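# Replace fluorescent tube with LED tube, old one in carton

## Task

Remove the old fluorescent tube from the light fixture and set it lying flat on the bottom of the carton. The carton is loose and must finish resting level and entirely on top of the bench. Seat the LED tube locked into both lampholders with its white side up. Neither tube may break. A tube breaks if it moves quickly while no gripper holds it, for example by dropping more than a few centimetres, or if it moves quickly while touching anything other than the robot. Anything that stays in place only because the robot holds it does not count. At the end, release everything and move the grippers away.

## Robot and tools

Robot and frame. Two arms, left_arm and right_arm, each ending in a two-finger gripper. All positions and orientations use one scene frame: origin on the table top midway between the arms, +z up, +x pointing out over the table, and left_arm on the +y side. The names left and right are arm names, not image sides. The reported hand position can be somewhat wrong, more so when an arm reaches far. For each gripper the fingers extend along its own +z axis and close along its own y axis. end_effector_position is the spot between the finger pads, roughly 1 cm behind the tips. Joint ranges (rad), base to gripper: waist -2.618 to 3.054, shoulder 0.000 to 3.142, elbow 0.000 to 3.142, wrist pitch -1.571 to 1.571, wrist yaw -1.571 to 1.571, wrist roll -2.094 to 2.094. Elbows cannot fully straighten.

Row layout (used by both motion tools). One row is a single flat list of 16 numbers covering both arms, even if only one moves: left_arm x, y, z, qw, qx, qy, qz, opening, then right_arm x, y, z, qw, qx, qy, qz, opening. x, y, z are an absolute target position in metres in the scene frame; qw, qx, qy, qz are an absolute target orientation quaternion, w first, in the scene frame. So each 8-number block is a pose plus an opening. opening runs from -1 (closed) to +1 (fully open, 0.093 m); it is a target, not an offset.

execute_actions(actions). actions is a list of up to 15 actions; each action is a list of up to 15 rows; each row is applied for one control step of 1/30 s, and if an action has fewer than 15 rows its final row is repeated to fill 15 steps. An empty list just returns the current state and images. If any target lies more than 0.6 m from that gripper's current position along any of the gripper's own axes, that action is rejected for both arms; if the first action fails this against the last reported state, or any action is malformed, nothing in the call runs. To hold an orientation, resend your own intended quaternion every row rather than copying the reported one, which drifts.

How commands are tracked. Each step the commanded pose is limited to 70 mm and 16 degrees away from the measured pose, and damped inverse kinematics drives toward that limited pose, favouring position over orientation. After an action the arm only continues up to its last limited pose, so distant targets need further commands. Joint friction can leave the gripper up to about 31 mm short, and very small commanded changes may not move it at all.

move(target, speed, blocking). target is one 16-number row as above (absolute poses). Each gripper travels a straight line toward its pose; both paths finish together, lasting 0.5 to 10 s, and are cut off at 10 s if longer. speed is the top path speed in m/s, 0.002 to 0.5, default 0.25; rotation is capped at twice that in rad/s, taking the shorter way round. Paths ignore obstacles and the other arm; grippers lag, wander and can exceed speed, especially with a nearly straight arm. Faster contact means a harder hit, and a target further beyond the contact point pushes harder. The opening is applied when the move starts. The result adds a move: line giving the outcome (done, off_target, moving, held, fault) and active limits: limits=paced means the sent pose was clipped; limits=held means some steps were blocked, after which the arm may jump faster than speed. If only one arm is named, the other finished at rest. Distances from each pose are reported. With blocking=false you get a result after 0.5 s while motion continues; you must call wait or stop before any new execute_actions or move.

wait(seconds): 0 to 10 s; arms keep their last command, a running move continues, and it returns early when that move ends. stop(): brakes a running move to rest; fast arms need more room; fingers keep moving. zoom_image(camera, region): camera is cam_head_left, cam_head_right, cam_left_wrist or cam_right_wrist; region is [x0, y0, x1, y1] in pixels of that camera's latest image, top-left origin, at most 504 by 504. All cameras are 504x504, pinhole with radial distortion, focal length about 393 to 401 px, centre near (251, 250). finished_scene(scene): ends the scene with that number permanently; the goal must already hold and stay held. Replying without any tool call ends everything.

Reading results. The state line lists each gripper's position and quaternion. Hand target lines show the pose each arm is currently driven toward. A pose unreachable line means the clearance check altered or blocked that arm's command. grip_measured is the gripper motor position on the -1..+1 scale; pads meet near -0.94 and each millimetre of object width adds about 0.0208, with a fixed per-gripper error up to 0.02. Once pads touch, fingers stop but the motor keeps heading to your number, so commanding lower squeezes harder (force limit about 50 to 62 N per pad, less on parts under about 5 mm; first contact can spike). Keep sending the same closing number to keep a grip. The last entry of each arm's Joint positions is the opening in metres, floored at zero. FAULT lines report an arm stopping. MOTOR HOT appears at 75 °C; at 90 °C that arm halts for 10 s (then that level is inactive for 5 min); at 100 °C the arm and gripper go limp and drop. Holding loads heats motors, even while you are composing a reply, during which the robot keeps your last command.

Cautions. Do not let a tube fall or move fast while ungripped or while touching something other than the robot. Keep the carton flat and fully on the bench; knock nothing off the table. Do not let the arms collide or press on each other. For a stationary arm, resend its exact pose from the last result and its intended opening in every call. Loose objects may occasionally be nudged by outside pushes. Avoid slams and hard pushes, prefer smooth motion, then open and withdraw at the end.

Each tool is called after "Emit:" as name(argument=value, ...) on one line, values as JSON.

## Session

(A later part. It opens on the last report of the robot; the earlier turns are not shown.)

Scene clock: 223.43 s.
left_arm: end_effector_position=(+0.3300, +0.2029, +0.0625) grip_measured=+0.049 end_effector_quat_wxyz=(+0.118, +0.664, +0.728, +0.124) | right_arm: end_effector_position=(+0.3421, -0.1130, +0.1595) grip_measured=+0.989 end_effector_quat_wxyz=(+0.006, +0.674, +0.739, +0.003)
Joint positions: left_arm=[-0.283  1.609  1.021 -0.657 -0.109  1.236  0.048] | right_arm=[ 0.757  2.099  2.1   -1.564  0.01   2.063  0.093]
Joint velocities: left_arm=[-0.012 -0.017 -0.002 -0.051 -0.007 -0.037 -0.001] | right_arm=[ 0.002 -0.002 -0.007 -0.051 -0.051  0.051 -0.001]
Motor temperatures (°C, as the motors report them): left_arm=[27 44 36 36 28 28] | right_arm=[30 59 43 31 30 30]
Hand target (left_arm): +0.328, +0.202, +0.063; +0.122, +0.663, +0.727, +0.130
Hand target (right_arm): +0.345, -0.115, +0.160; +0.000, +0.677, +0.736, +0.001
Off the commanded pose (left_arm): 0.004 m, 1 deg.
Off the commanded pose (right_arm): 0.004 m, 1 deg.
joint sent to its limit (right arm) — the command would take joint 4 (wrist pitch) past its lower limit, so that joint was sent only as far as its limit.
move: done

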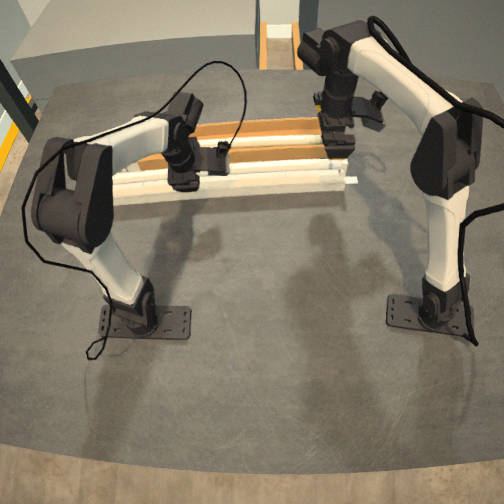

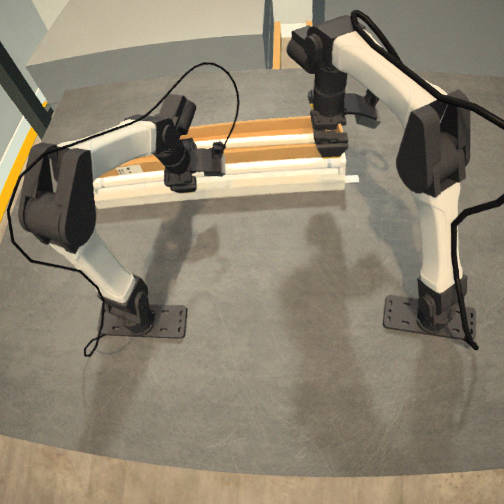

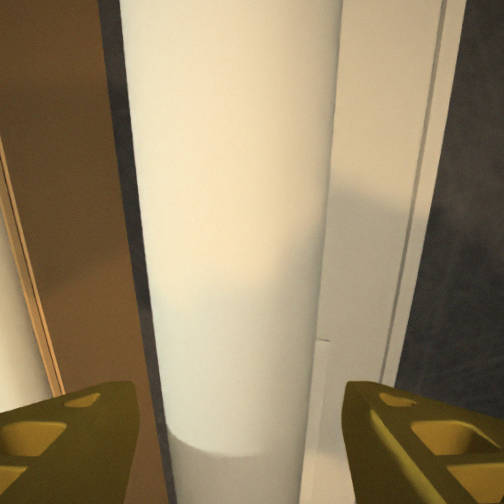

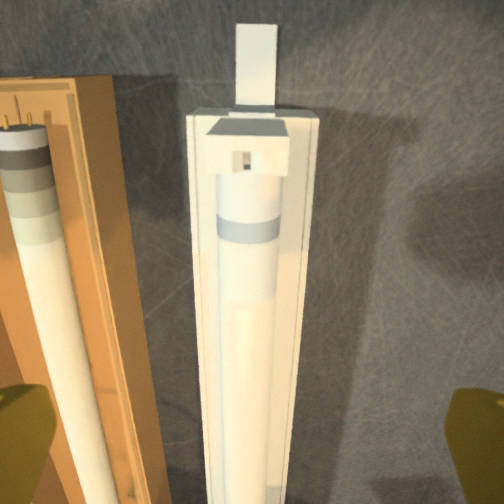

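Emit:
move(target=[0.330,0.202,0.063,0.120,0.666,0.724,0.131,-0.6,0.345,-0.115,0.16,0,0.677,0.736,0,1])

Emit:
move(target=[0.330,0.201,0.063,-0.129,0.665,0.722,-0.140,-0.6,0.345,-0.115,0.16,0,0.677,0.736,0,1], speed=0.12)

Emit:
move(target=[0.330,0.201,0.064,-0.129,0.665,0.722,-0.140,0.05,0.345,-0.115,0.16,0,0.677,0.736,0,1])

Emit:
move(target=[0.335,0.201,0.14,0,0.677,0.736,0,0.05,0.345,-0.115,0.16,0,0.677,0.736,0,1], speed=0.12)

Scene clock: 227.13 s.
left_arm: end_effector_position=(+0.3305, +0.2029, +0.0627) grip_measured=-0.584 end_effector_quat_wxyz=(+0.118, +0.663, +0.728, +0.124) | right_arm: end_effector_position=(+0.3421, -0.1130, +0.1595) grip_measured=+0.989 end_effector_quat_wxyz=(+0.006, +0.674, +0.739, +0.003)
Joint positions: left_arm=[-0.283  1.609  1.021 -0.655 -0.11   1.236  0.017] | right_arm=[ 0.757  2.099  2.1   -1.564  0.01   2.063  0.093]
Joint velocities: left_arm=[ 0.007 -0.007 -0.007  0.051  0.022  0.037  0.   ] | right_arm=[ 0.007  0.007  0.002  0.022  0.022 -0.081 -0.001]
Motor temperatures (°C, as the motors report them): left_arm=[27 44 36 36 28 28] | right_arm=[30 59 43 31 30 30]
Hand target (left_arm): +0.330, +0.202, +0.063; +0.120, +0.666, +0.724, +0.131
Hand target (right_arm): +0.345, -0.115, +0.160; +0.000, +0.677, +0.736, +0.001
Off the commanded pose (left_arm): 0.001 m, 1 deg.
Off the commanded pose (right_arm): 0.004 m, 1 deg.
joint sent to its limit (right arm) — the command would take joint 4 (wrist pitch) past its lower limit, so that joint was sent only as far as its limit.
move: done

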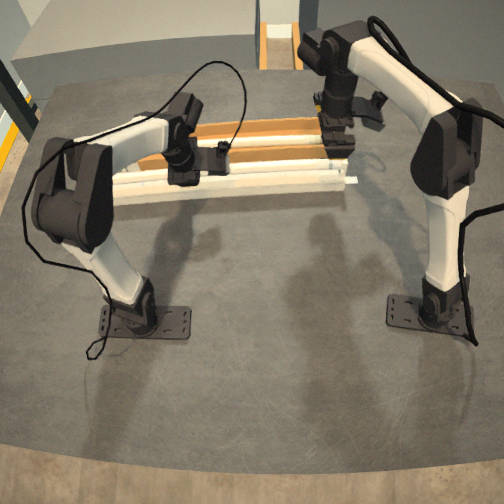

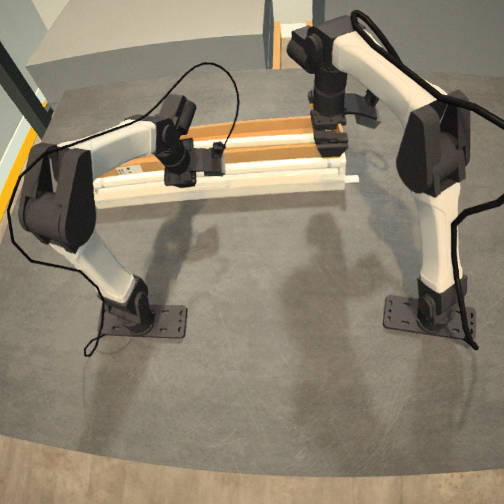

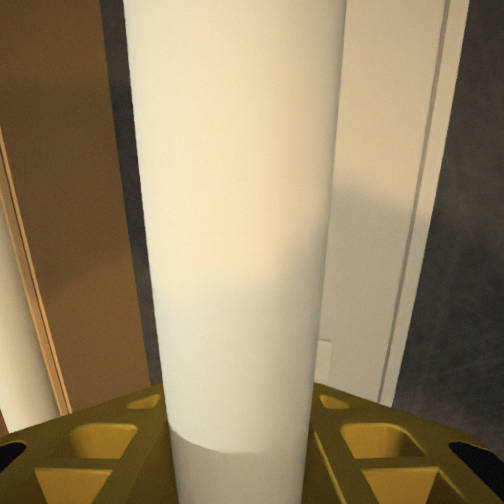

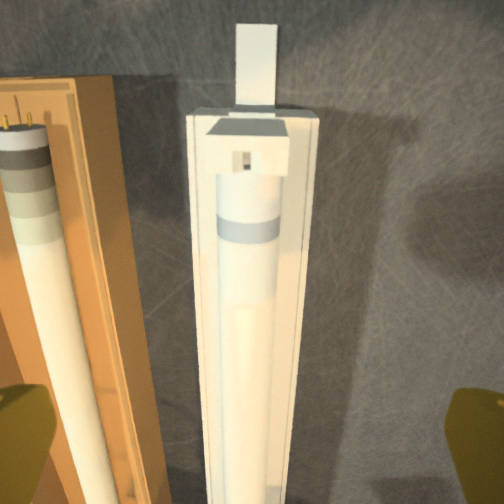

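Scene clock: 230.47 s.
left_arm: end_effector_position=(+0.3265, +0.2024, +0.0658) grip_measured=-0.584 end_effector_quat_wxyz=(-0.138, +0.664, +0.723, -0.130) | right_arm: end_effector_position=(+0.3421, -0.1130, +0.1595) grip_measured=+0.989 end_effector_quat_wxyz=(+0.006, +0.674, +0.739, +0.003)
Joint positions: left_arm=[-0.198  2.222  1.853 -1.577  0.071  1.323  0.017] | right_arm=[ 0.757  2.099  2.1   -1.564  0.01   2.063  0.093]
Joint velocities: left_arm=[ 0.002 -0.007 -0.007 -0.037  0.037 -0.022  0.   ] | right_arm=[ 0.007 -0.002 -0.002 -0.022  0.007 -0.037  0.001]
Motor temperatures (°C, as the motors report them): left_arm=[27 44 37 36 28 28] | right_arm=[30 59 43 31 30 30]
Hand target (left_arm): +0.330, +0.201, +0.066; -0.132, +0.668, +0.720, -0.137
Hand target (right_arm): +0.345, -0.115, +0.160; +0.000, +0.677, +0.736, +0.001
Off the commanded pose (left_arm): 0.005 m, 2 deg.
Off the commanded pose (right_arm): 0.004 m, 1 deg.
joint sent to its limit (left arm) — the command would take joint 4 (wrist pitch) past its lower limit, so that joint was sent only as far as its limit.
joint sent to its limit (right arm) — the command would take joint 4 (wrist pitch) past its lower limit, so that joint was sent only as far as its limit.
move: done

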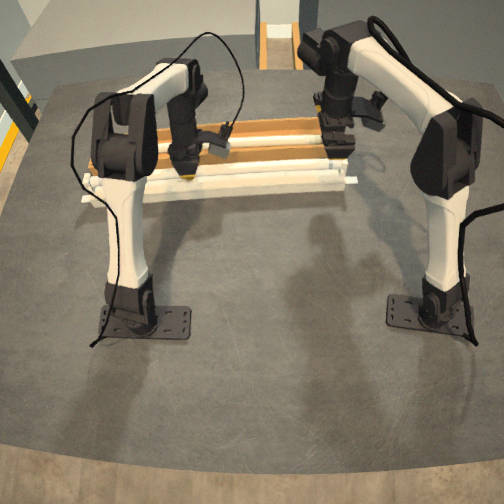

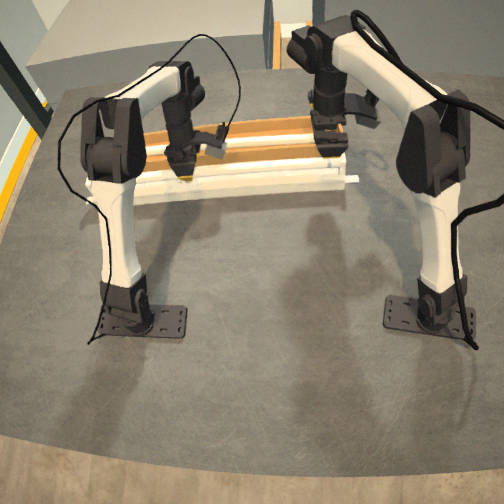

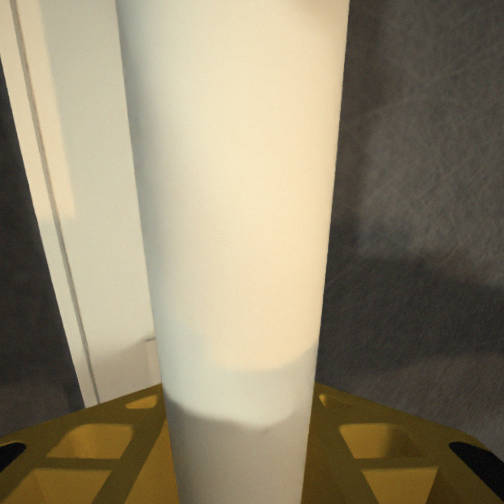

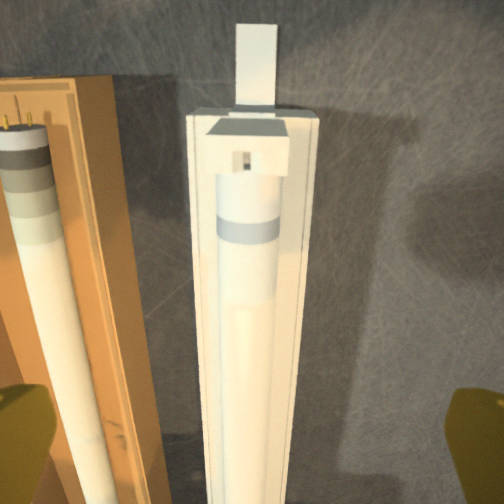

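Scene clock: 231.17 s.
left_arm: end_effector_position=(+0.3263, +0.2006, +0.0659) grip_measured=+0.049 end_effector_quat_wxyz=(-0.134, +0.666, +0.722, -0.135) | right_arm: end_effector_position=(+0.3421, -0.1130, +0.1595) grip_measured=+0.989 end_effector_quat_wxyz=(+0.006, +0.674, +0.739, +0.003)
Joint positions: left_arm=[-0.198  2.222  1.853 -1.577  0.082  1.33   0.048] | right_arm=[ 0.757  2.099  2.1   -1.564  0.01   2.063  0.093]
Joint velocities: left_arm=[-0.002 -0.002  0.007 -0.022  0.051 -0.037 -0.   ] | right_arm=[-0.012 -0.007 -0.007  0.037  0.007 -0.007 -0.002]
Motor temperatures (°C, as the motors report them): left_arm=[27 44 37 36 28 28] | right_arm=[30 59 43 31 30 30]
Hand target (left_arm): +0.330, +0.201, +0.064; -0.129, +0.665, +0.722, -0.140
Hand target (right_arm): +0.345, -0.115, +0.160; +0.000, +0.677, +0.736, +0.001
Off the commanded pose (left_arm): 0.004 m, 1 deg.
Off the commanded pose (right_arm): 0.004 m, 1 deg.
joint sent to its limit (right arm) — the command would take joint 4 (wrist pitch) past its lower limit, so that joint was sent only as far as its limit.
move: done

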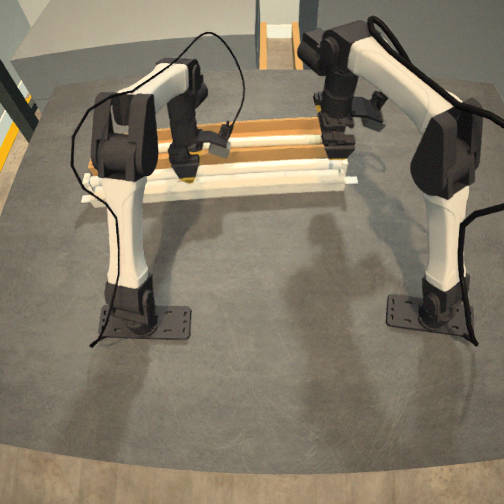

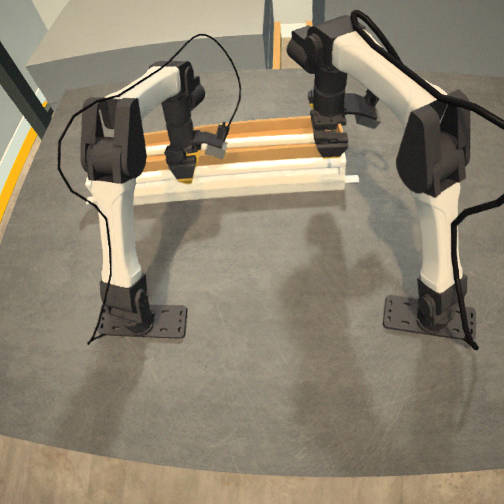

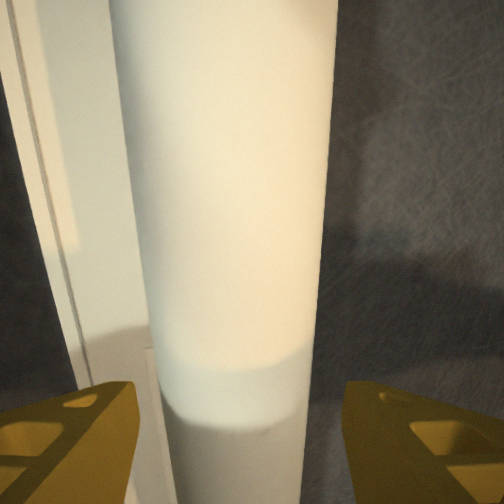

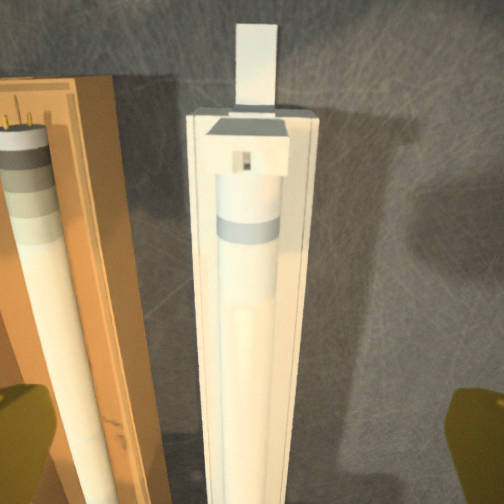

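Scene clock: 233.17 s.
left_arm: end_effector_position=(+0.3372, +0.2027, +0.1393) grip_measured=+0.049 end_effector_quat_wxyz=(+0.001, +0.674, +0.738, -0.007) | right_arm: end_effector_position=(+0.3421, -0.1130, +0.1595) grip_measured=+0.989 end_effector_quat_wxyz=(+0.006, +0.674, +0.739, +0.003)
Joint positions: left_arm=[-0.219  1.886  1.714 -1.405  0.013  1.283  0.048] | right_arm=[ 0.757  2.099  2.1   -1.564  0.01   2.063  0.093]
Joint velocities: left_arm=[-0.002  0.002 -0.007  0.007 -0.066  0.037 -0.001] | right_arm=[-0.012  0.022  0.002  0.037  0.037 -0.022 -0.   ]
Motor temperatures (°C, as the motors report them): left_arm=[27 45 36 36 28 28] | right_arm=[30 60 43 31 30 30]
Hand target (left_arm): +0.335, +0.201, +0.139; +0.001, +0.675, +0.738, -0.001
Hand target (right_arm): +0.345, -0.115, +0.160; +0.000, +0.677, +0.736, +0.001
Off the commanded pose (left_arm): 0.003 m, 1 deg.
Off the commanded pose (right_arm): 0.004 m, 1 deg.
joint sent to its limit (right arm) — the command would take joint 4 (wrist pitch) past its lower limit, so that joint was sent only as far as its limit.
move: done

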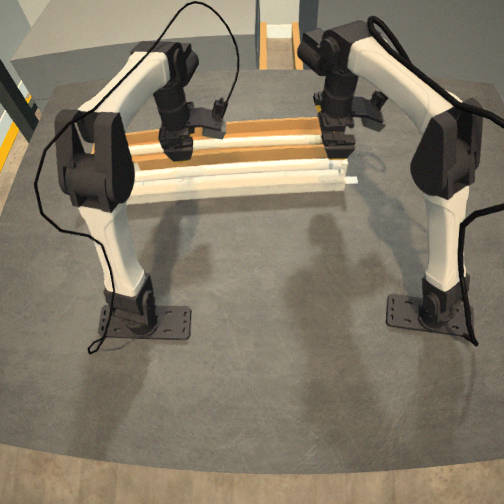

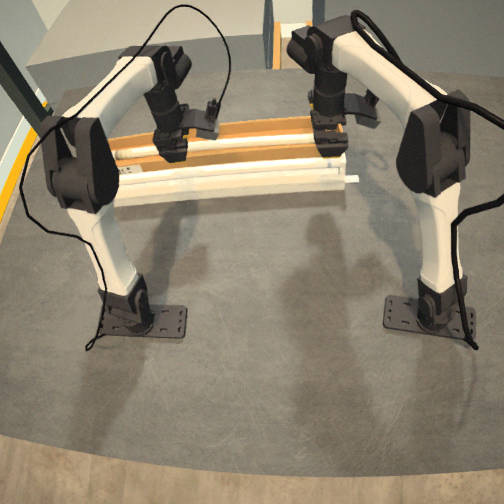

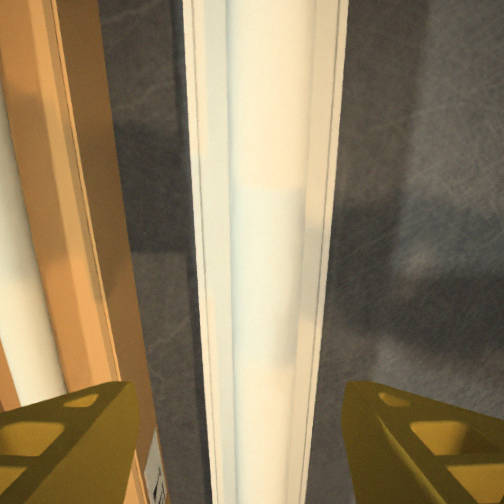

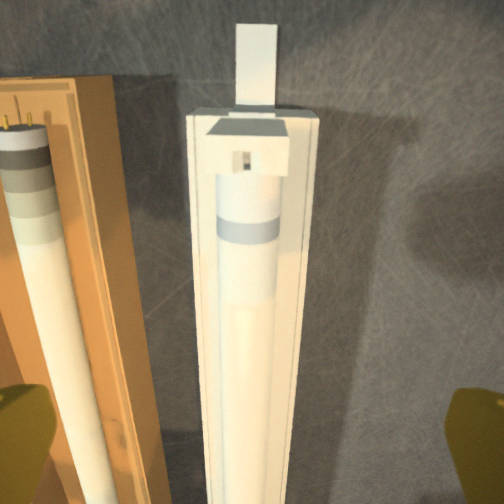

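Centred on the fixture. Clear, with the left end visible.

Emit:
move(target=[0.18,0.12,0.2,0,0.677,0.736,0,0.05,0.28,-0.36,0.17,0.1,0.67,0.73,0.1,1])

Emit:
zoom_image(camera="cam_head_left", region=[60,110,380,230])

Scene clock: 236.77 s.
left_arm: end_effector_position=(+0.1892, +0.1149, +0.2010) grip_measured=+0.049 end_effector_quat_wxyz=(+0.013, +0.678, +0.735, +0.001) | right_arm: end_effector_position=(+0.2816, -0.3573, +0.1708) grip_measured=+0.989 end_effector_quat_wxyz=(+0.085, +0.672, +0.730, +0.097)
Joint positions: left_arm=[-0.702  1.507  1.534 -1.571 -0.     0.81   0.048] | right_arm=[ 0.045  1.362  1.255 -1.212 -0.059  1.367  0.093]
Joint velocities: left_arm=[ 0.007  0.017 -0.012 -0.022  0.037 -0.051  0.001] | right_arm=[-0.007 -0.012 -0.017  0.037  0.051 -0.037 -0.001]
Motor temperatures (°C, as the motors report them): left_arm=[27 45 36 35 28 28] | right_arm=[30 59 43 31 30 30]
Hand target (left_arm): +0.183, +0.119, +0.200; +0.005, +0.677, +0.736, +0.005
Hand target (right_arm): +0.282, -0.358, +0.170; +0.090, +0.671, +0.728, +0.106
Off the commanded pose (left_arm): 0.011 m, 1 deg.
Off the commanded pose (right_arm): 0.003 m, 2 deg.
joint sent to its limit (left arm) — the command would take joint 4 (wrist pitch) past its lower limit, so that joint was sent only as far as its limit.
move: off_target (left_arm)

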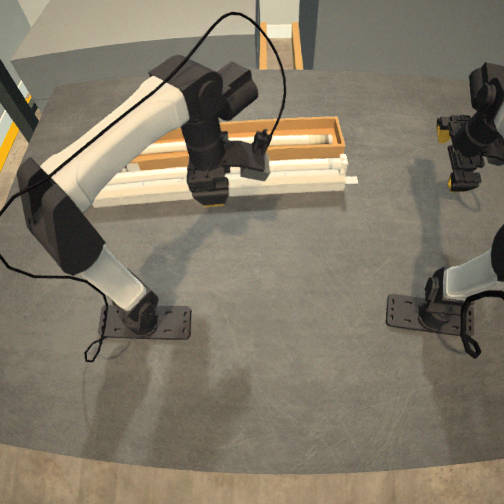

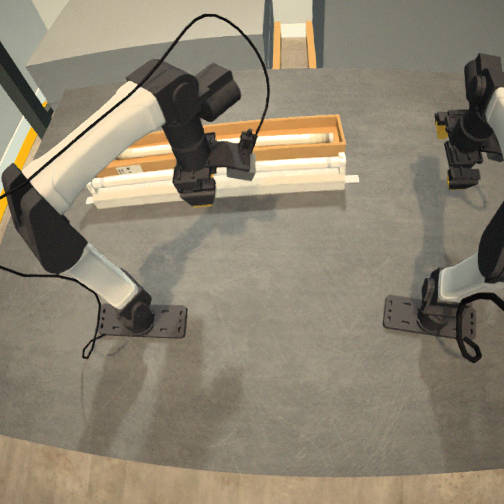

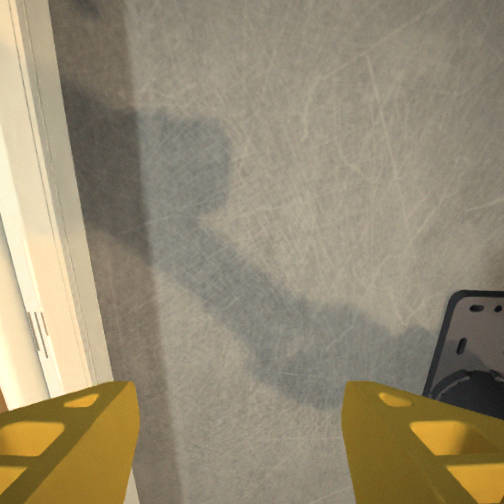

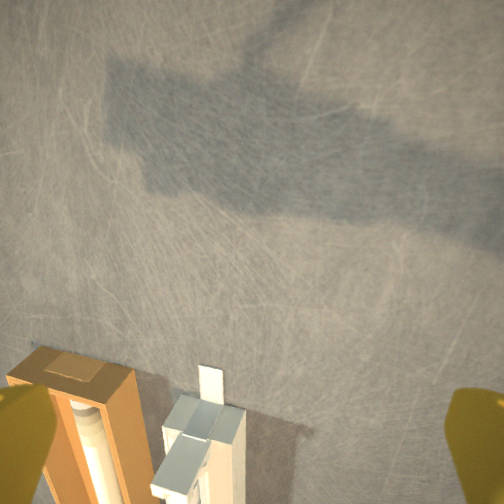

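Region (60, 110, 380, 230) of cam_head_left's 504x504 image, scaled by 1.575, with more detail than that image has; it fills the top 189 rows of this view, and the rest is white.

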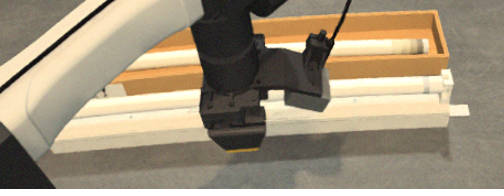

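Emit:
zoom_image(camera="cam_head_right", region=[70,150,170,220])

Emit:
zoom_image(camera="cam_left_wrist", region=[0,150,150,400])

Region (70, 150, 170, 220) of cam_head_right's 504x504 image, scaled by 5.040, with more detail than that image has; it fills the top 353 rows of this view, and the rest is white.

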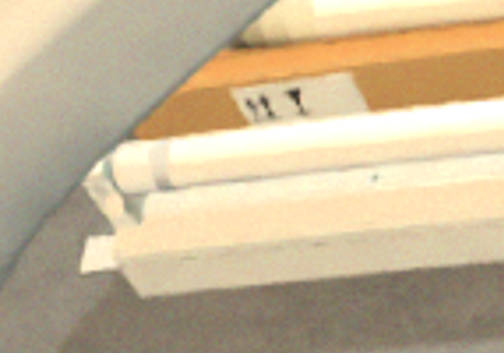

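Region (0, 150, 150, 400) of cam_left_wrist's 504x504 image, scaled by 2.016, with more detail than that image has; it fills the left 302 columns of this view, and the rest is white.

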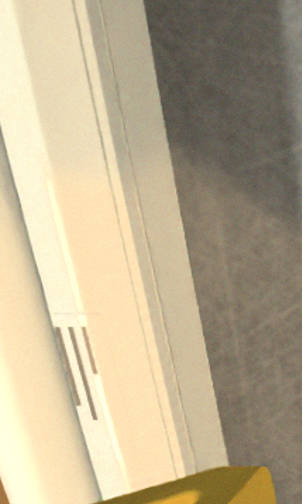

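Emit:
finished_scene(scene=2)

The scene is finished: the task was done.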